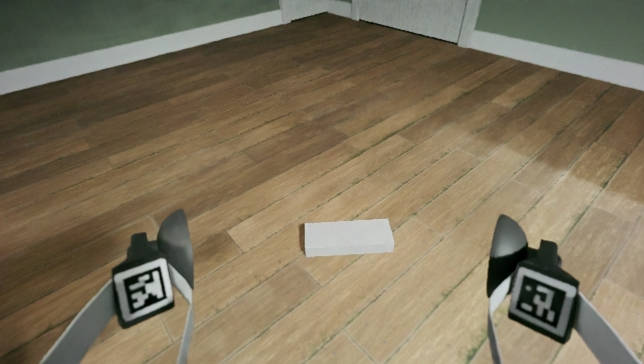

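execute_actions([
  {"r2":{"base":{"rotate_rad":0.5},"joints":{"arm_m":0.2,"lift_m":0.36,"wrist_yaw_rad":1.11,"wrist_pitch_rad":-0.9}}},
], cameras=[])

execute_actions([
  {"r2":{"base":{"translate_m":-0.55},"joints":{"arm_m":0.477,"lift_m":0.18,"head_pan_rad":-1.4}}},
], cameras=["r2_head_camera","r2_wrist_camera"])

Scene clock: 68.90 s.
r1.base_odometry: x=+0.000 y=+0.000 heading=+0.000 (m, m, rad; r1's odometry frame)
r1.turned_by_wheels: +0.000 (rad since the last result)
r1.turned_by_imu: +0.000 (rad since the last result)
r1.base_tilt: forward=+0.4 right=+1.0 (deg)
r1.lidar_m: 1.12 0.85 0.83 0.87 1.24 1.52 1.62 2.31 2.27 0.89 1.28 1.28
r1.head_depth_mm: 1232 1232 1213 1219 1208 1203 1212 / 1303 1301 1291 1298 1290 1289 1281 / 1404 1390 1387 1384 1389 1371 1377 / 1471 1458 1453 1447 1443 1433 1421 / 1291 1288 1267 1254 1244 1237 1223 / 1118 1114 1108 1099 1090 1078 1073 / 987 981 974 973 961 956 949
r1.base_status: not commanded
r1.joint_positions: lift_m=+0.449 arm_m=-0.002 wrist_yaw_rad=+2.898 wrist_pitch_rad=-0.422 wrist_roll_rad=+0.014 gripper_m=+0.037 head_pan_rad=-0.003 head_tilt_rad=-0.005
r1.joint_status: not commanded
r1.motor_effort: left_wheel=+0(1) right_wheel=+0(1) lift_m=+26(26) arm_m=+0(1) wrist_yaw_rad=+0(0) wrist_pitch_rad=+4(5) wrist_roll_rad=+0(0) gripper_m=+0(0) head_pan_rad=+0(0) head_tilt_rad=+1(1) (%)
r1.hand_pose: x=+0.0328 y=+0.0739 z=+0.4613 quat_wxyz=(+0.232, +0.709, +0.062, +0.664) (m; r1's base frame)
r1.wrist_depth_mm: - - 930 834 744 682 624 / - - - 927 833 729 681 / - - - - 893 797 712 / - - 963 958 933 844 794 / 813 808 812 785 798 737 723 / 686 679 - 658 635 640 635 / 597 598 - 593 570 555 557
r2.base_odometry: x=-0.172 y=+0.450 heading=+2.085 (m, m, rad; r2's odometry frame)
r2.turned_by_wheels: +0.500 (rad since the last result)
r2.turned_by_imu: +0.501 (rad since the last result)
r2.base_tilt: forward=+0.6 right=-0.5 (deg)
r2.lidar_m: 0.84 0.84 0.99 1.80 2.48 2.30 2.03 2.03 2.38 2.28 1.56 0.95
r2.head_depth_mm: 2308 2088 1776 1544 1353 1221 1117 / 2284 2119 1779 1558 1398 1229 - / 2232 2103 1798 1564 1427 1222 1139 / 2179 2124 1799 1566 1407 1233 1147 / 2144 2156 1818 1570 1382 1237 1117 / 2110 2191 1831 1575 1387 1246 1126 / 2093 2173 1807 1582 1404 1249 1125
r2.base_status: done
r2.joint_positions: lift_m=+0.361 arm_m=+0.200 wrist_yaw_rad=+1.108 wrist_pitch_rad=-0.907 wrist_roll_rad=-0.001 gripper_m=+0.150 head_pan_rad=-1.563 head_tilt_rad=-0.988
r2.joint_status: all done
r2.motor_effort: left_wheel=-2(7) right_wheel=+3(5) lift_m=+7(9) arm_m=+2(3) wrist_yaw_rad=+2(5) wrist_pitch_rad=+2(8) wrist_roll_rad=+0(0) gripper_m=+0(0) head_pan_rad=-2(3) head_tilt_rad=-5(5) (%)
r2.hand_pose: x=+0.1027 y=-0.4069 z=+0.2827 quat_wxyz=(+0.704, +0.598, -0.377, +0.071) (m; r2's base frame)
r2.wrist_depth_mm: 677 671 657 642 622 621 607 / 606 614 598 578 568 566 549 / 555 551 542 534 526 511 508 / 507 502 502 498 480 479 472 / 471 474 461 450 451 447 436 / 437 - 432 426 426 416 420 / 416 411 408 398 395 390 386
r3.base_odometry: x=+1.695 y=-0.290 heading=+2.300 (m, m, rad; r3's odometry frame)
r3.turned_by_wheels: +0.000 (rad since the last result)
r3.turned_by_imu: +0.001 (rad since the last result)
r3.base_tilt: forward=-1.2 right=-0.6 (deg)
r3.lidar_m: 1.95 2.30 1.44 2.00 2.07 2.67 2.13 0.76 0.56 0.54 0.56 0.76
r3.head_depth_mm: 3047 3353 3308 - - - - / 2993 3346 3220 - - - - / 3162 3338 2445 - - - - / 3141 3375 2796 749 552 - 1018 / 3077 3393 2729 716 575 861 1015 / 3069 3323 2855 710 570 857 1025 / 3047 3401 2816 710 568 839 1023
r3.base_status: not commanded
r3.joint_positions: lift_m=+1.030 arm_m=-0.002 wrist_yaw_rad=+0.002 wrist_pitch_rad=-0.907 wrist_roll_rad=+0.004 gripper_m=+0.140 head_pan_rad=-1.563 head_tilt_rad=-0.641
r3.joint_status: not commanded
r3.motor_effort: left_wheel=+0(1) right_wheel=-1(1) lift_m=+35(35) arm_m=-1(1) wrist_yaw_rad=-1(4) wrist_pitch_rad=+3(3) wrist_roll_rad=+0(1) gripper_m=+0(0) head_pan_rad=-2(2) head_tilt_rad=-6(7) (%)
r3.hand_pose: x=-0.0213 y=-0.2823 z=+0.9520 quat_wxyz=(+0.635, +0.310, -0.636, -0.310) (m; r3's base frame)
r3.wrist_depth_mm: 349 357 361 367 375 380 388 / 317 320 324 333 336 349 345 / 290 294 296 303 304 309 314 / 658 652 672 655 675 324 324 / 945 897 950 939 985 887 968 / - - - - - - - / - - 980 - - - -
pictures: none
No camera images: the call's "cameras" was empty. Leave "cameras" out to get every camera's image.

Scene clock: 75.50 s.
r1.base_odometry: x=+0.000 y=+0.000 heading=+0.000 (m, m, rad; r1's odometry frame)
r1.turned_by_wheels: +0.000 (rad since the last result)
r1.turned_by_imu: +0.000 (rad since the last result)
r1.base_tilt: forward=+0.4 right=+1.0 (deg)
r1.lidar_m: 1.12 0.85 0.83 0.87 1.24 1.51 1.62 2.31 2.28 0.89 1.28 1.28
r1.head_depth_mm: 1230 1224 1222 1217 1215 1201 1204 / 1317 1306 1299 1290 1299 1284 1283 / 1402 1389 1383 1379 1391 1370 1368 / 1484 1456 1458 1442 1439 1429 1423 / 1297 1301 1265 1260 1245 1236 1229 / 1123 1109 1107 1095 1085 1075 1070 / 988 980 974 968 961 954 949
r1.base_status: not commanded
r1.joint_positions: lift_m=+0.449 arm_m=-0.002 wrist_yaw_rad=+2.898 wrist_pitch_rad=-0.422 wrist_roll_rad=+0.014 gripper_m=+0.037 head_pan_rad=-0.003 head_tilt_rad=-0.005
r1.joint_status: not commanded
r1.motor_effort: left_wheel=+1(1) right_wheel=+1(0) lift_m=+26(26) arm_m=+0(0) wrist_yaw_rad=+0(0) wrist_pitch_rad=+5(4) wrist_roll_rad=+0(0) gripper_m=+0(0) head_pan_rad=+0(0) head_tilt_rad=+0(1) (%)
r1.hand_pose: x=+0.0328 y=+0.0739 z=+0.4613 quat_wxyz=(+0.232, +0.709, +0.062, +0.664) (m; r1's base frame)
r1.wrist_depth_mm: - - 891 818 761 675 625 / - - - 918 812 735 666 / - - - - 909 822 716 / - - 954 941 934 845 769 / 834 793 836 784 771 754 747 / 686 679 - 660 625 651 630 / 599 581 - 575 564 560 547
r2.base_odometry: x=+0.099 y=-0.029 heading=+2.085 (m, m, rad; r2's odometry frame)
r2.turned_by_wheels: +0.000 (rad since the last result)
r2.turned_by_imu: +0.001 (rad since the last result)
r2.base_tilt: forward=+0.5 right=-0.5 (deg)
r2.lidar_m: 1.37 1.38 1.63 2.36 2.36 1.70 1.49 1.49 1.76 2.40 2.41 1.56
r2.head_depth_mm: 2310 2115 1769 1558 1370 1235 1118 / 2314 2113 1781 1573 1340 1231 1135 / 2306 2104 1781 1567 1346 1238 1141 / 2310 2136 1808 1567 1382 1237 1142 / 2250 2123 1817 1571 1389 1244 1124 / 2281 2158 1820 1583 1387 1249 1123 / 2280 2153 1841 1583 1392 1253 1134
r2.base_status: done
r2.joint_positions: lift_m=+0.181 arm_m=+0.477 wrist_yaw_rad=+1.108 wrist_pitch_rad=-0.908 wrist_roll_rad=-0.001 gripper_m=+0.150 head_pan_rad=-1.407 head_tilt_rad=-0.988
r2.joint_status: all done
r2.motor_effort: left_wheel=-2(7) right_wheel=+2(3) lift_m=+7(7) arm_m=+2(2) wrist_yaw_rad=+2(3) wrist_pitch_rad=+3(3) wrist_roll_rad=+0(1) gripper_m=+0(1) head_pan_rad=+2(12) head_tilt_rad=-5(5) (%)
r2.hand_pose: x=+0.1026 y=-0.6838 z=+0.1026 quat_wxyz=(+0.704, +0.598, -0.377, +0.071) (m; r2's base frame)
r2.wrist_depth_mm: 399 390 387 378 372 361 358 / 356 356 349 345 336 330 329 / 331 325 319 314 312 306 303 / 304 298 295 255 287 281 276 / 282 279 276 236 265 267 260 / 262 - 254 221 247 248 244 / 245 240 238 207 230 231 228
r3.base_odometry: x=+1.695 y=-0.290 heading=+2.300 (m, m, rad; r3's odometry frame)
r3.turned_by_wheels: +0.000 (rad since the last result)
r3.turned_by_imu: +0.002 (rad since the last result)
r3.base_tilt: forward=-1.2 right=-0.5 (deg)
r3.lidar_m: 1.95 2.30 1.45 1.99 2.07 2.65 2.13 0.77 0.56 0.54 0.56 0.76
r3.head_depth_mm: 3014 3405 3315 - - - - / 3054 3379 3271 - - - - / 3217 3389 2627 - - - - / 3167 3418 2767 750 554 - 1018 / 3125 3409 2857 716 576 857 1017 / 3049 3394 2337 711 571 859 1026 / 3077 3347 2822 708 567 842 1023
r3.base_status: not commanded
r3.joint_positions: lift_m=+1.030 arm_m=-0.002 wrist_yaw_rad=+0.002 wrist_pitch_rad=-0.907 wrist_roll_rad=+0.004 gripper_m=+0.140 head_pan_rad=-1.563 head_tilt_rad=-0.641
r3.joint_status: not commanded
r3.motor_effort: left_wheel=-1(0) right_wheel=-1(1) lift_m=+36(35) arm_m=-1(1) wrist_yaw_rad=-2(1) wrist_pitch_rad=+3(3) wrist_roll_rad=+1(0) gripper_m=+0(0) head_pan_rad=-2(2) head_tilt_rad=-7(6) (%)
r3.hand_pose: x=-0.0213 y=-0.2823 z=+0.9520 quat_wxyz=(+0.635, +0.310, -0.636, -0.310) (m; r3's base frame)
r3.wrist_depth_mm: 346 359 360 361 377 378 387 / 317 324 329 331 337 338 349 / 288 295 297 302 307 313 318 / 673 655 675 659 650 325 328 / 963 902 930 950 940 903 961 / - - - - - - - / 960 - 993 - - - -
pictures: r2_head_camera (sideways: a quarter turn clockwise sets it upright), r2_wrist_camera
camera_calibration (this result's frames):
r2_head_camera: T_world_to_cam=[[-0.147215, 0.803419, -0.576928, 0.767827], [0.981087, 0.192724, 0.0180407, -0.0270477], [0.125682, -0.56336, -0.816596, 1.0228], [0, 0, 0, 1]] pos_world=[0.0110233, -0.0354677, 1.27869]
r2_wrist_camera: T_world_to_cam=[[-0.407889, -0.91245, -0.0325886, -0.571271], [-0.809701, 0.37799, -0.448897, 0.415483], [0.421914, -0.156713, -0.892989, 0.11077], [0, 0, 0, 1]] pos_world=[0.0566658, -0.660946, 0.266809]
Images, in order (width x height): r2_head_camera 896x504, r2_wrist_camera 644x364.

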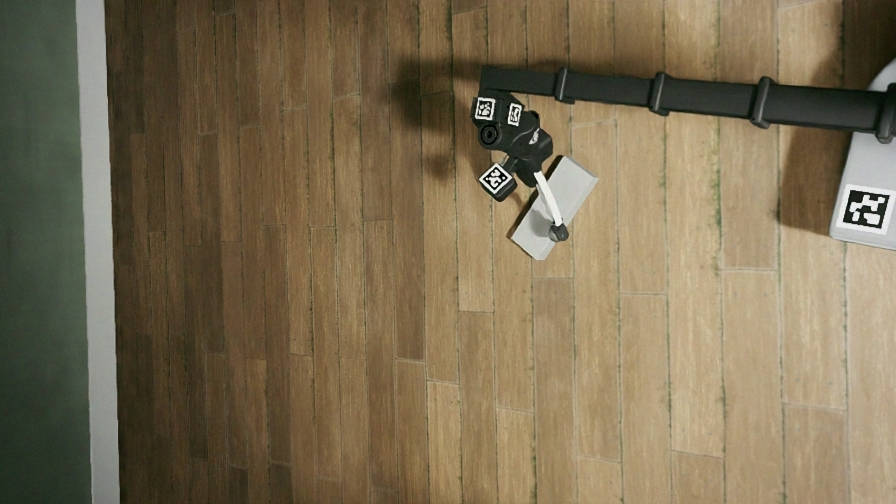

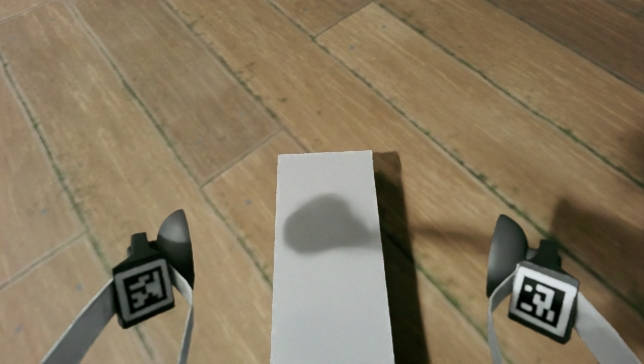

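execute_actions([
  {"r2":{"joints":{"arm_m":0.47,"lift_m":0.1,"gripper_m":0.105}}},
], cameras=["r2_wrist_camera"])

execute_actions([
  {"r2":{"joints":{"gripper_m":0.04}}},
], cameras=["r2_wrist_camera"])

execute_actions([
  {"r2":{"joints":{"lift_m":0.14}}},
], cameras=["r2_wrist_camera","r2_head_camera"])

Scene clock: 77.67 s.
r1.base_odometry: x=+0.000 y=+0.000 heading=+0.000 (m, m, rad; r1's odometry frame)
r1.turned_by_wheels: +0.000 (rad since the last result)
r1.turned_by_imu: +0.000 (rad since the last result)
r1.base_tilt: forward=+0.4 right=+0.9 (deg)
r1.lidar_m: 1.12 0.85 0.83 0.87 1.24 1.52 1.62 2.31 2.27 0.89 1.29 1.28
r1.head_depth_mm: 1231 1224 1227 1213 1212 1206 1205 / 1314 1306 1298 1294 1288 1284 1287 / 1402 1397 1383 1381 1379 1381 1366 / 1472 1462 1459 1452 1446 1438 1425 / 1298 1281 1272 1269 1251 1231 1233 / 1122 1111 1098 1095 1087 1076 1070 / 993 981 976 970 961 953 949
r1.base_status: not commanded
r1.joint_positions: lift_m=+0.449 arm_m=-0.002 wrist_yaw_rad=+2.898 wrist_pitch_rad=-0.422 wrist_roll_rad=+0.014 gripper_m=+0.037 head_pan_rad=-0.003 head_tilt_rad=-0.005
r1.joint_status: not commanded
r1.motor_effort: left_wheel=+1(1) right_wheel=+1(1) lift_m=+26(26) arm_m=-1(1) wrist_yaw_rad=+0(0) wrist_pitch_rad=+4(5) wrist_roll_rad=+0(0) gripper_m=+0(0) head_pan_rad=+0(0) head_tilt_rad=+1(1) (%)
r1.hand_pose: x=+0.0328 y=+0.0739 z=+0.4613 quat_wxyz=(+0.232, +0.709, +0.062, +0.664) (m; r1's base frame)
r1.wrist_depth_mm: - - 931 820 763 673 628 / - - - 915 809 737 673 / - - - - 895 799 712 / - - 970 925 917 838 765 / 843 803 822 775 786 752 738 / 692 671 - 663 631 645 620 / 591 599 - 580 562 573 554
r2.base_odometry: x=+0.099 y=-0.029 heading=+2.085 (m, m, rad; r2's odometry frame)
r2.turned_by_wheels: +0.000 (rad since the last result)
r2.turned_by_imu: +0.000 (rad since the last result)
r2.base_tilt: forward=+0.7 right=-0.5 (deg)
r2.lidar_m: 1.37 1.38 1.63 2.35 2.36 1.70 1.49 1.50 1.76 2.41 2.41 1.56
r2.head_depth_mm: 2279 2081 1797 1557 1370 1221 1115 / 2312 2100 1799 1549 1344 1229 1131 / 2282 2093 1806 1556 1344 1234 1141 / 2277 2118 1801 1571 1377 1248 1136 / 2268 2127 1800 1567 1384 1242 1124 / 2265 2154 1811 1576 1392 1243 1128 / 2259 2155 1837 1572 1401 1252 1135
r2.base_status: not commanded
r2.joint_positions: lift_m=+0.101 arm_m=+0.470 wrist_yaw_rad=+1.108 wrist_pitch_rad=-0.907 wrist_roll_rad=-0.001 gripper_m=+0.105 head_pan_rad=-1.407 head_tilt_rad=-0.988
r2.joint_status: all done
r2.motor_effort: left_wheel=-2(3) right_wheel=+1(2) lift_m=+6(6) arm_m=-2(3) wrist_yaw_rad=+2(2) wrist_pitch_rad=+2(2) wrist_roll_rad=+0(0) gripper_m=+0(83) head_pan_rad=+2(2) head_tilt_rad=-5(5) (%)
r2.hand_pose: x=+0.1028 y=-0.6774 z=+0.0228 quat_wxyz=(+0.704, +0.598, -0.377, +0.071) (m; r2's base frame)
r2.wrist_depth_mm: 279 272 267 264 258 255 251 / 252 247 245 239 233 231 227 / 229 226 221 180 212 212 209 / 210 209 205 167 194 196 194 / 194 193 190 155 155 184 181 / 181 180 150 144 144 173 169 / 170 168 165 135 135 160 159
r3.base_odometry: x=+1.695 y=-0.290 heading=+2.300 (m, m, rad; r3's odometry frame)
r3.turned_by_wheels: +0.000 (rad since the last result)
r3.turned_by_imu: +0.000 (rad since the last result)
r3.base_tilt: forward=-1.2 right=-0.4 (deg)
r3.lidar_m: 1.94 2.30 1.44 1.99 2.07 2.65 2.13 0.76 0.56 0.54 0.56 0.76
r3.head_depth_mm: 3053 3425 3248 - - - - / 3080 3350 3171 - - - - / 3143 3347 3171 - - - - / 3222 3317 2742 749 553 - 1016 / 3166 3364 2744 717 575 857 1025 / 3039 3424 2716 713 570 856 1022 / 3041 3369 2829 705 569 839 1023
r3.base_status: not commanded
r3.joint_positions: lift_m=+1.030 arm_m=-0.002 wrist_yaw_rad=+0.002 wrist_pitch_rad=-0.907 wrist_roll_rad=+0.004 gripper_m=+0.140 head_pan_rad=-1.563 head_tilt_rad=-0.641
r3.joint_status: not commanded
r3.motor_effort: left_wheel=+0(0) right_wheel=-1(1) lift_m=+35(35) arm_m=-1(1) wrist_yaw_rad=-1(3) wrist_pitch_rad=+3(3) wrist_roll_rad=+1(1) gripper_m=+0(0) head_pan_rad=-2(2) head_tilt_rad=-7(6) (%)
r3.hand_pose: x=-0.0213 y=-0.2823 z=+0.9520 quat_wxyz=(+0.635, +0.310, -0.636, -0.310) (m; r3's base frame)
r3.wrist_depth_mm: 351 356 361 369 371 379 383 / 316 320 328 333 334 340 346 / 293 295 299 304 309 312 312 / 673 667 667 661 671 326 330 / 947 860 959 968 949 890 934 / - - - - - - - / 989 - - - - - -
pictures: r2_wrist_camera
camera_calibration (this result's frames):
r2_wrist_camera: T_world_to_cam=[[-0.407868, -0.912461, -0.0325552, -0.568008], [-0.809429, 0.37785, -0.449504, 0.377239], [0.422456, -0.156987, -0.892685, 0.0401887], [0, 0, 0, 1]] pos_world=[0.0566979, -0.654515, 0.186955]
Images, in order (width x height): r2_wrist_camera 644x364.

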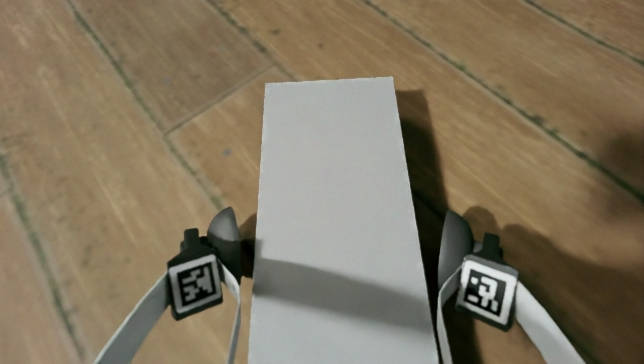

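Scene clock: 78.80 s.
r1.base_odometry: x=+0.000 y=+0.000 heading=+0.000 (m, m, rad; r1's odometry frame)
r1.turned_by_wheels: +0.000 (rad since the last result)
r1.turned_by_imu: +0.000 (rad since the last result)
r1.base_tilt: forward=+0.4 right=+0.9 (deg)
r1.lidar_m: 1.12 0.85 0.83 0.87 1.24 1.52 1.62 2.30 2.28 0.89 1.29 1.28
r1.head_depth_mm: 1229 1226 1223 1219 1217 1211 1202 / 1313 1302 1313 1300 1281 1281 1279 / 1405 1399 1395 1385 1383 1372 1367 / 1477 1458 1446 1443 1444 1422 1431 / 1296 1285 1273 1260 1241 1242 1218 / 1120 1116 1102 1094 1090 1080 1072 / 992 984 974 968 961 953 948
r1.base_status: not commanded
r1.joint_positions: lift_m=+0.449 arm_m=-0.002 wrist_yaw_rad=+2.898 wrist_pitch_rad=-0.422 wrist_roll_rad=+0.014 gripper_m=+0.037 head_pan_rad=-0.003 head_tilt_rad=-0.005
r1.joint_status: not commanded
r1.motor_effort: left_wheel=+0(1) right_wheel=+1(1) lift_m=+26(26) arm_m=+0(0) wrist_yaw_rad=+0(0) wrist_pitch_rad=+5(5) wrist_roll_rad=+0(0) gripper_m=+0(0) head_pan_rad=+0(0) head_tilt_rad=+1(1) (%)
r1.hand_pose: x=+0.0328 y=+0.0739 z=+0.4613 quat_wxyz=(+0.232, +0.709, +0.062, +0.664) (m; r1's base frame)
r1.wrist_depth_mm: - - 920 835 752 681 624 / - - - 895 821 731 674 / - - - - 896 799 724 / - - 949 949 926 854 792 / 824 812 834 780 784 741 733 / 690 673 - 649 634 641 632 / 599 588 - 578 570 549 551
r2.base_odometry: x=+0.099 y=-0.029 heading=+2.085 (m, m, rad; r2's odometry frame)
r2.turned_by_wheels: +0.000 (rad since the last result)
r2.turned_by_imu: +0.000 (rad since the last result)
r2.base_tilt: forward=+0.7 right=-0.5 (deg)
r2.lidar_m: 1.38 1.38 1.63 2.36 2.36 1.69 1.49 1.49 1.76 2.40 2.41 1.56
r2.head_depth_mm: 2282 2111 1775 1544 1380 1230 1120 / 2280 2123 1805 1560 1345 1230 1127 / 2288 2126 1792 1553 1341 1234 1135 / 2267 2111 1808 1549 1373 1238 1135 / 2305 2126 1787 1577 1395 1248 1123 / 2289 2147 1810 1576 1388 1248 1127 / 2306 2159 1836 1578 1398 1248 1131
r2.base_status: not commanded
r2.joint_positions: lift_m=+0.101 arm_m=+0.470 wrist_yaw_rad=+1.102 wrist_pitch_rad=-0.905 wrist_roll_rad=-0.005 gripper_m=+0.041 head_pan_rad=-1.407 head_tilt_rad=-0.988
r2.joint_status: all done
r2.motor_effort: left_wheel=-5(7) right_wheel=+3(8) lift_m=+6(7) arm_m=-2(2) wrist_yaw_rad=+10(10) wrist_pitch_rad=+1(2) wrist_roll_rad=+1(1) gripper_m=-21(98) head_pan_rad=+2(3) head_tilt_rad=-5(4) (%)
r2.hand_pose: x=+0.1029 y=-0.6784 z=+0.0231 quat_wxyz=(+0.705, +0.596, -0.378, +0.071) (m; r2's base frame)
r2.wrist_depth_mm: 278 273 268 263 259 254 250 / 251 248 244 239 235 231 229 / 229 226 221 179 209 213 210 / 210 207 205 165 193 197 195 / 194 192 191 153 153 184 181 / 181 180 144 142 141 172 169 / 170 168 164 133 134 160 159
r3.base_odometry: x=+1.695 y=-0.290 heading=+2.300 (m, m, rad; r3's odometry frame)
r3.turned_by_wheels: +0.000 (rad since the last result)
r3.turned_by_imu: +0.000 (rad since the last result)
r3.base_tilt: forward=-1.0 right=-0.5 (deg)
r3.lidar_m: 1.95 2.30 1.45 1.99 2.06 2.66 2.13 0.76 0.56 0.54 0.56 0.76
r3.head_depth_mm: 2991 3390 3248 - - - - / 3099 3298 3221 - - - - / 3135 3351 3249 - - - - / 3145 3289 2750 749 553 - 1018 / 3102 3374 2741 717 574 857 1020 / 3093 3398 2807 711 572 860 1022 / 3070 3428 2825 709 568 839 1023
r3.base_status: not commanded
r3.joint_positions: lift_m=+1.030 arm_m=-0.002 wrist_yaw_rad=+0.002 wrist_pitch_rad=-0.907 wrist_roll_rad=+0.004 gripper_m=+0.140 head_pan_rad=-1.563 head_tilt_rad=-0.641
r3.joint_status: not commanded
r3.motor_effort: left_wheel=+0(1) right_wheel=-1(1) lift_m=+36(35) arm_m=-1(1) wrist_yaw_rad=-2(1) wrist_pitch_rad=+3(3) wrist_roll_rad=+1(1) gripper_m=+0(0) head_pan_rad=-2(2) head_tilt_rad=-7(6) (%)
r3.hand_pose: x=-0.0213 y=-0.2823 z=+0.9520 quat_wxyz=(+0.635, +0.310, -0.636, -0.310) (m; r3's base frame)
r3.wrist_depth_mm: 349 354 357 365 371 383 385 / 316 322 329 333 333 343 345 / 290 294 298 304 308 313 313 / 675 655 656 671 666 330 329 / 959 883 987 961 936 925 935 / - - - - - - - / 988 993 - - - - -
pictures: r2_wrist_camera
camera_calibration (this result's frames):
r2_wrist_camera: T_world_to_cam=[[-0.410242, -0.911489, -0.0298335, -0.568014], [-0.807895, 0.378404, -0.451792, 0.378123], [0.423092, -0.161242, -0.891624, 0.0372466], [0, 0, 0, 1]] pos_world=[0.0567018, -0.654816, 0.187097]
Images, in order (width x height): r2_wrist_camera 644x364.

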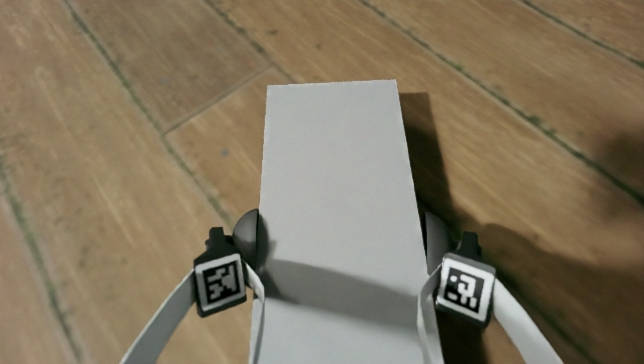

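Scene clock: 79.97 s.
r1.base_odometry: x=+0.000 y=+0.000 heading=+0.000 (m, m, rad; r1's odometry frame)
r1.turned_by_wheels: +0.000 (rad since the last result)
r1.turned_by_imu: +0.000 (rad since the last result)
r1.base_tilt: forward=+0.4 right=+1.0 (deg)
r1.lidar_m: 1.11 0.85 0.83 0.87 1.24 1.52 1.62 2.30 2.27 0.90 1.28 1.28
r1.head_depth_mm: 1227 1226 1221 1221 1210 1206 1207 / 1314 1308 1293 1292 1286 1286 1276 / 1399 1394 1384 1388 1382 1381 1375 / 1480 1465 1449 1443 1435 1436 1432 / 1300 1289 1277 1257 1245 1241 1227 / 1123 1118 1100 1098 1090 1074 1066 / 996 983 975 967 956 958 952
r1.base_status: not commanded
r1.joint_positions: lift_m=+0.449 arm_m=-0.002 wrist_yaw_rad=+2.898 wrist_pitch_rad=-0.422 wrist_roll_rad=+0.014 gripper_m=+0.037 head_pan_rad=-0.003 head_tilt_rad=-0.005
r1.joint_status: not commanded
r1.motor_effort: left_wheel=+1(1) right_wheel=+1(0) lift_m=+26(26) arm_m=+0(0) wrist_yaw_rad=+0(0) wrist_pitch_rad=+5(5) wrist_roll_rad=+0(0) gripper_m=+0(0) head_pan_rad=+0(0) head_tilt_rad=+2(1) (%)
r1.hand_pose: x=+0.0328 y=+0.0739 z=+0.4613 quat_wxyz=(+0.232, +0.709, +0.062, +0.664) (m; r1's base frame)
r1.wrist_depth_mm: - - 927 823 740 668 622 / - - - 907 800 726 669 / - - - - 899 807 738 / - - 965 932 906 860 791 / 843 799 815 769 783 758 726 / 691 685 - 657 629 642 635 / 589 588 - 579 566 567 549
r2.base_odometry: x=+0.099 y=-0.029 heading=+2.085 (m, m, rad; r2's odometry frame)
r2.turned_by_wheels: +0.000 (rad since the last result)
r2.turned_by_imu: +0.000 (rad since the last result)
r2.base_tilt: forward=+0.6 right=-0.4 (deg)
r2.lidar_m: 1.38 1.38 1.62 2.36 2.35 1.69 1.49 1.50 1.77 2.40 2.41 1.56
r2.head_depth_mm: 2298 2084 1759 1548 1382 1219 1112 / 2274 2111 1787 1567 1344 1236 1120 / 2274 2123 1809 1557 1342 1238 1142 / 2281 2116 1801 1551 1362 1235 1142 / 2261 2150 1821 1568 1384 1236 1126 / 2277 2138 1804 1562 1390 1251 1132 / 2269 2159 1835 1587 1388 1250 1133
r2.base_status: not commanded
r2.joint_positions: lift_m=+0.139 arm_m=+0.470 wrist_yaw_rad=+1.107 wrist_pitch_rad=-0.923 wrist_roll_rad=-0.004 gripper_m=+0.041 head_pan_rad=-1.407 head_tilt_rad=-0.988
r2.joint_status: all done
r2.motor_effort: left_wheel=-3(5) right_wheel=+3(3) lift_m=+30(31) arm_m=-2(2) wrist_yaw_rad=+4(10) wrist_pitch_rad=+7(8) wrist_roll_rad=+1(1) gripper_m=-19(21) head_pan_rad=+1(2) head_tilt_rad=-5(5) (%)
r2.hand_pose: x=+0.0996 y=-0.6759 z=+0.0590 quat_wxyz=(+0.705, +0.601, -0.371, +0.066) (m; r2's base frame)
r2.wrist_depth_mm: 325 323 314 309 302 298 295 / 296 290 288 279 277 272 268 / 271 266 263 178 246 252 248 / 249 248 243 164 229 235 233 / 233 229 227 153 153 218 215 / 219 216 145 141 140 207 202 / 203 201 198 133 133 193 191
r3.base_odometry: x=+1.695 y=-0.290 heading=+2.300 (m, m, rad; r3's odometry frame)
r3.turned_by_wheels: +0.000 (rad since the last result)
r3.turned_by_imu: +0.000 (rad since the last result)
r3.base_tilt: forward=-1.0 right=-0.5 (deg)
r3.lidar_m: 1.94 2.30 1.44 1.99 2.07 2.66 2.13 0.76 0.56 0.54 0.56 0.76
r3.head_depth_mm: 3053 3401 3204 - - - - / 3097 3319 3223 - - - - / 3126 3393 3200 - - - - / 3228 3368 2844 748 551 - 1024 / 3097 3360 2746 718 574 855 1020 / 3090 3373 2733 711 570 857 1025 / 3089 3311 2820 707 569 840 1032
r3.base_status: not commanded
r3.joint_positions: lift_m=+1.030 arm_m=-0.002 wrist_yaw_rad=+0.002 wrist_pitch_rad=-0.907 wrist_roll_rad=+0.004 gripper_m=+0.140 head_pan_rad=-1.563 head_tilt_rad=-0.641
r3.joint_status: not commanded
r3.motor_effort: left_wheel=-1(0) right_wheel=-1(1) lift_m=+36(35) arm_m=-1(1) wrist_yaw_rad=-2(2) wrist_pitch_rad=+3(3) wrist_roll_rad=+1(1) gripper_m=+0(0) head_pan_rad=-2(2) head_tilt_rad=-6(6) (%)
r3.hand_pose: x=-0.0213 y=-0.2823 z=+0.9520 quat_wxyz=(+0.635, +0.310, -0.636, -0.310) (m; r3's base frame)
r3.wrist_depth_mm: 348 354 359 367 374 380 385 / 318 322 330 334 334 345 347 / 289 294 296 300 307 313 317 / 667 667 653 676 660 326 329 / 960 878 969 967 951 896 930 / - - - - - - - / 982 - 981 - - - -
pictures: r2_head_camera (sideways: a quarter turn clockwise sets it upright), r2_wrist_camera
camera_calibration (this result's frames):
r2_head_camera: T_world_to_cam=[[-0.147215, 0.803419, -0.576927, 0.767827], [0.981087, 0.192724, 0.0180407, -0.0270477], [0.125682, -0.56336, -0.816596, 1.0228], [0, 0, 0, 1]] pos_world=[0.0110233, -0.0354677, 1.27869]
r2_wrist_camera: T_world_to_cam=[[-0.406314, -0.913204, -0.0310962, -0.567502], [-0.817103, 0.378367, -0.434949, 0.39061], [0.408963, -0.151317, -0.899918, 0.0796734], [0, 0, 0, 1]] pos_world=[0.0560012, -0.653982, 0.223948]
Images, in order (width x height): r2_head_camera 896x504, r2_wrist_camera 644x364.

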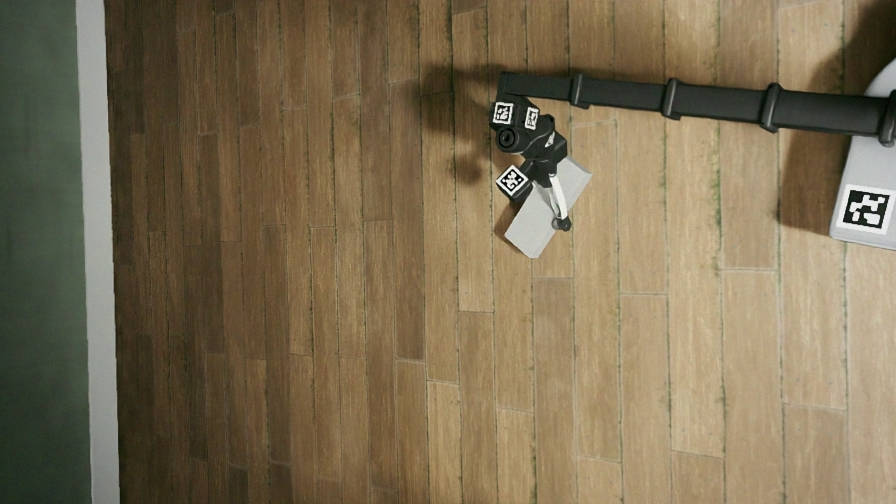

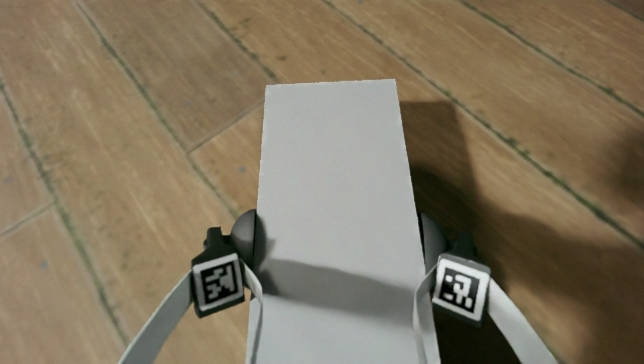

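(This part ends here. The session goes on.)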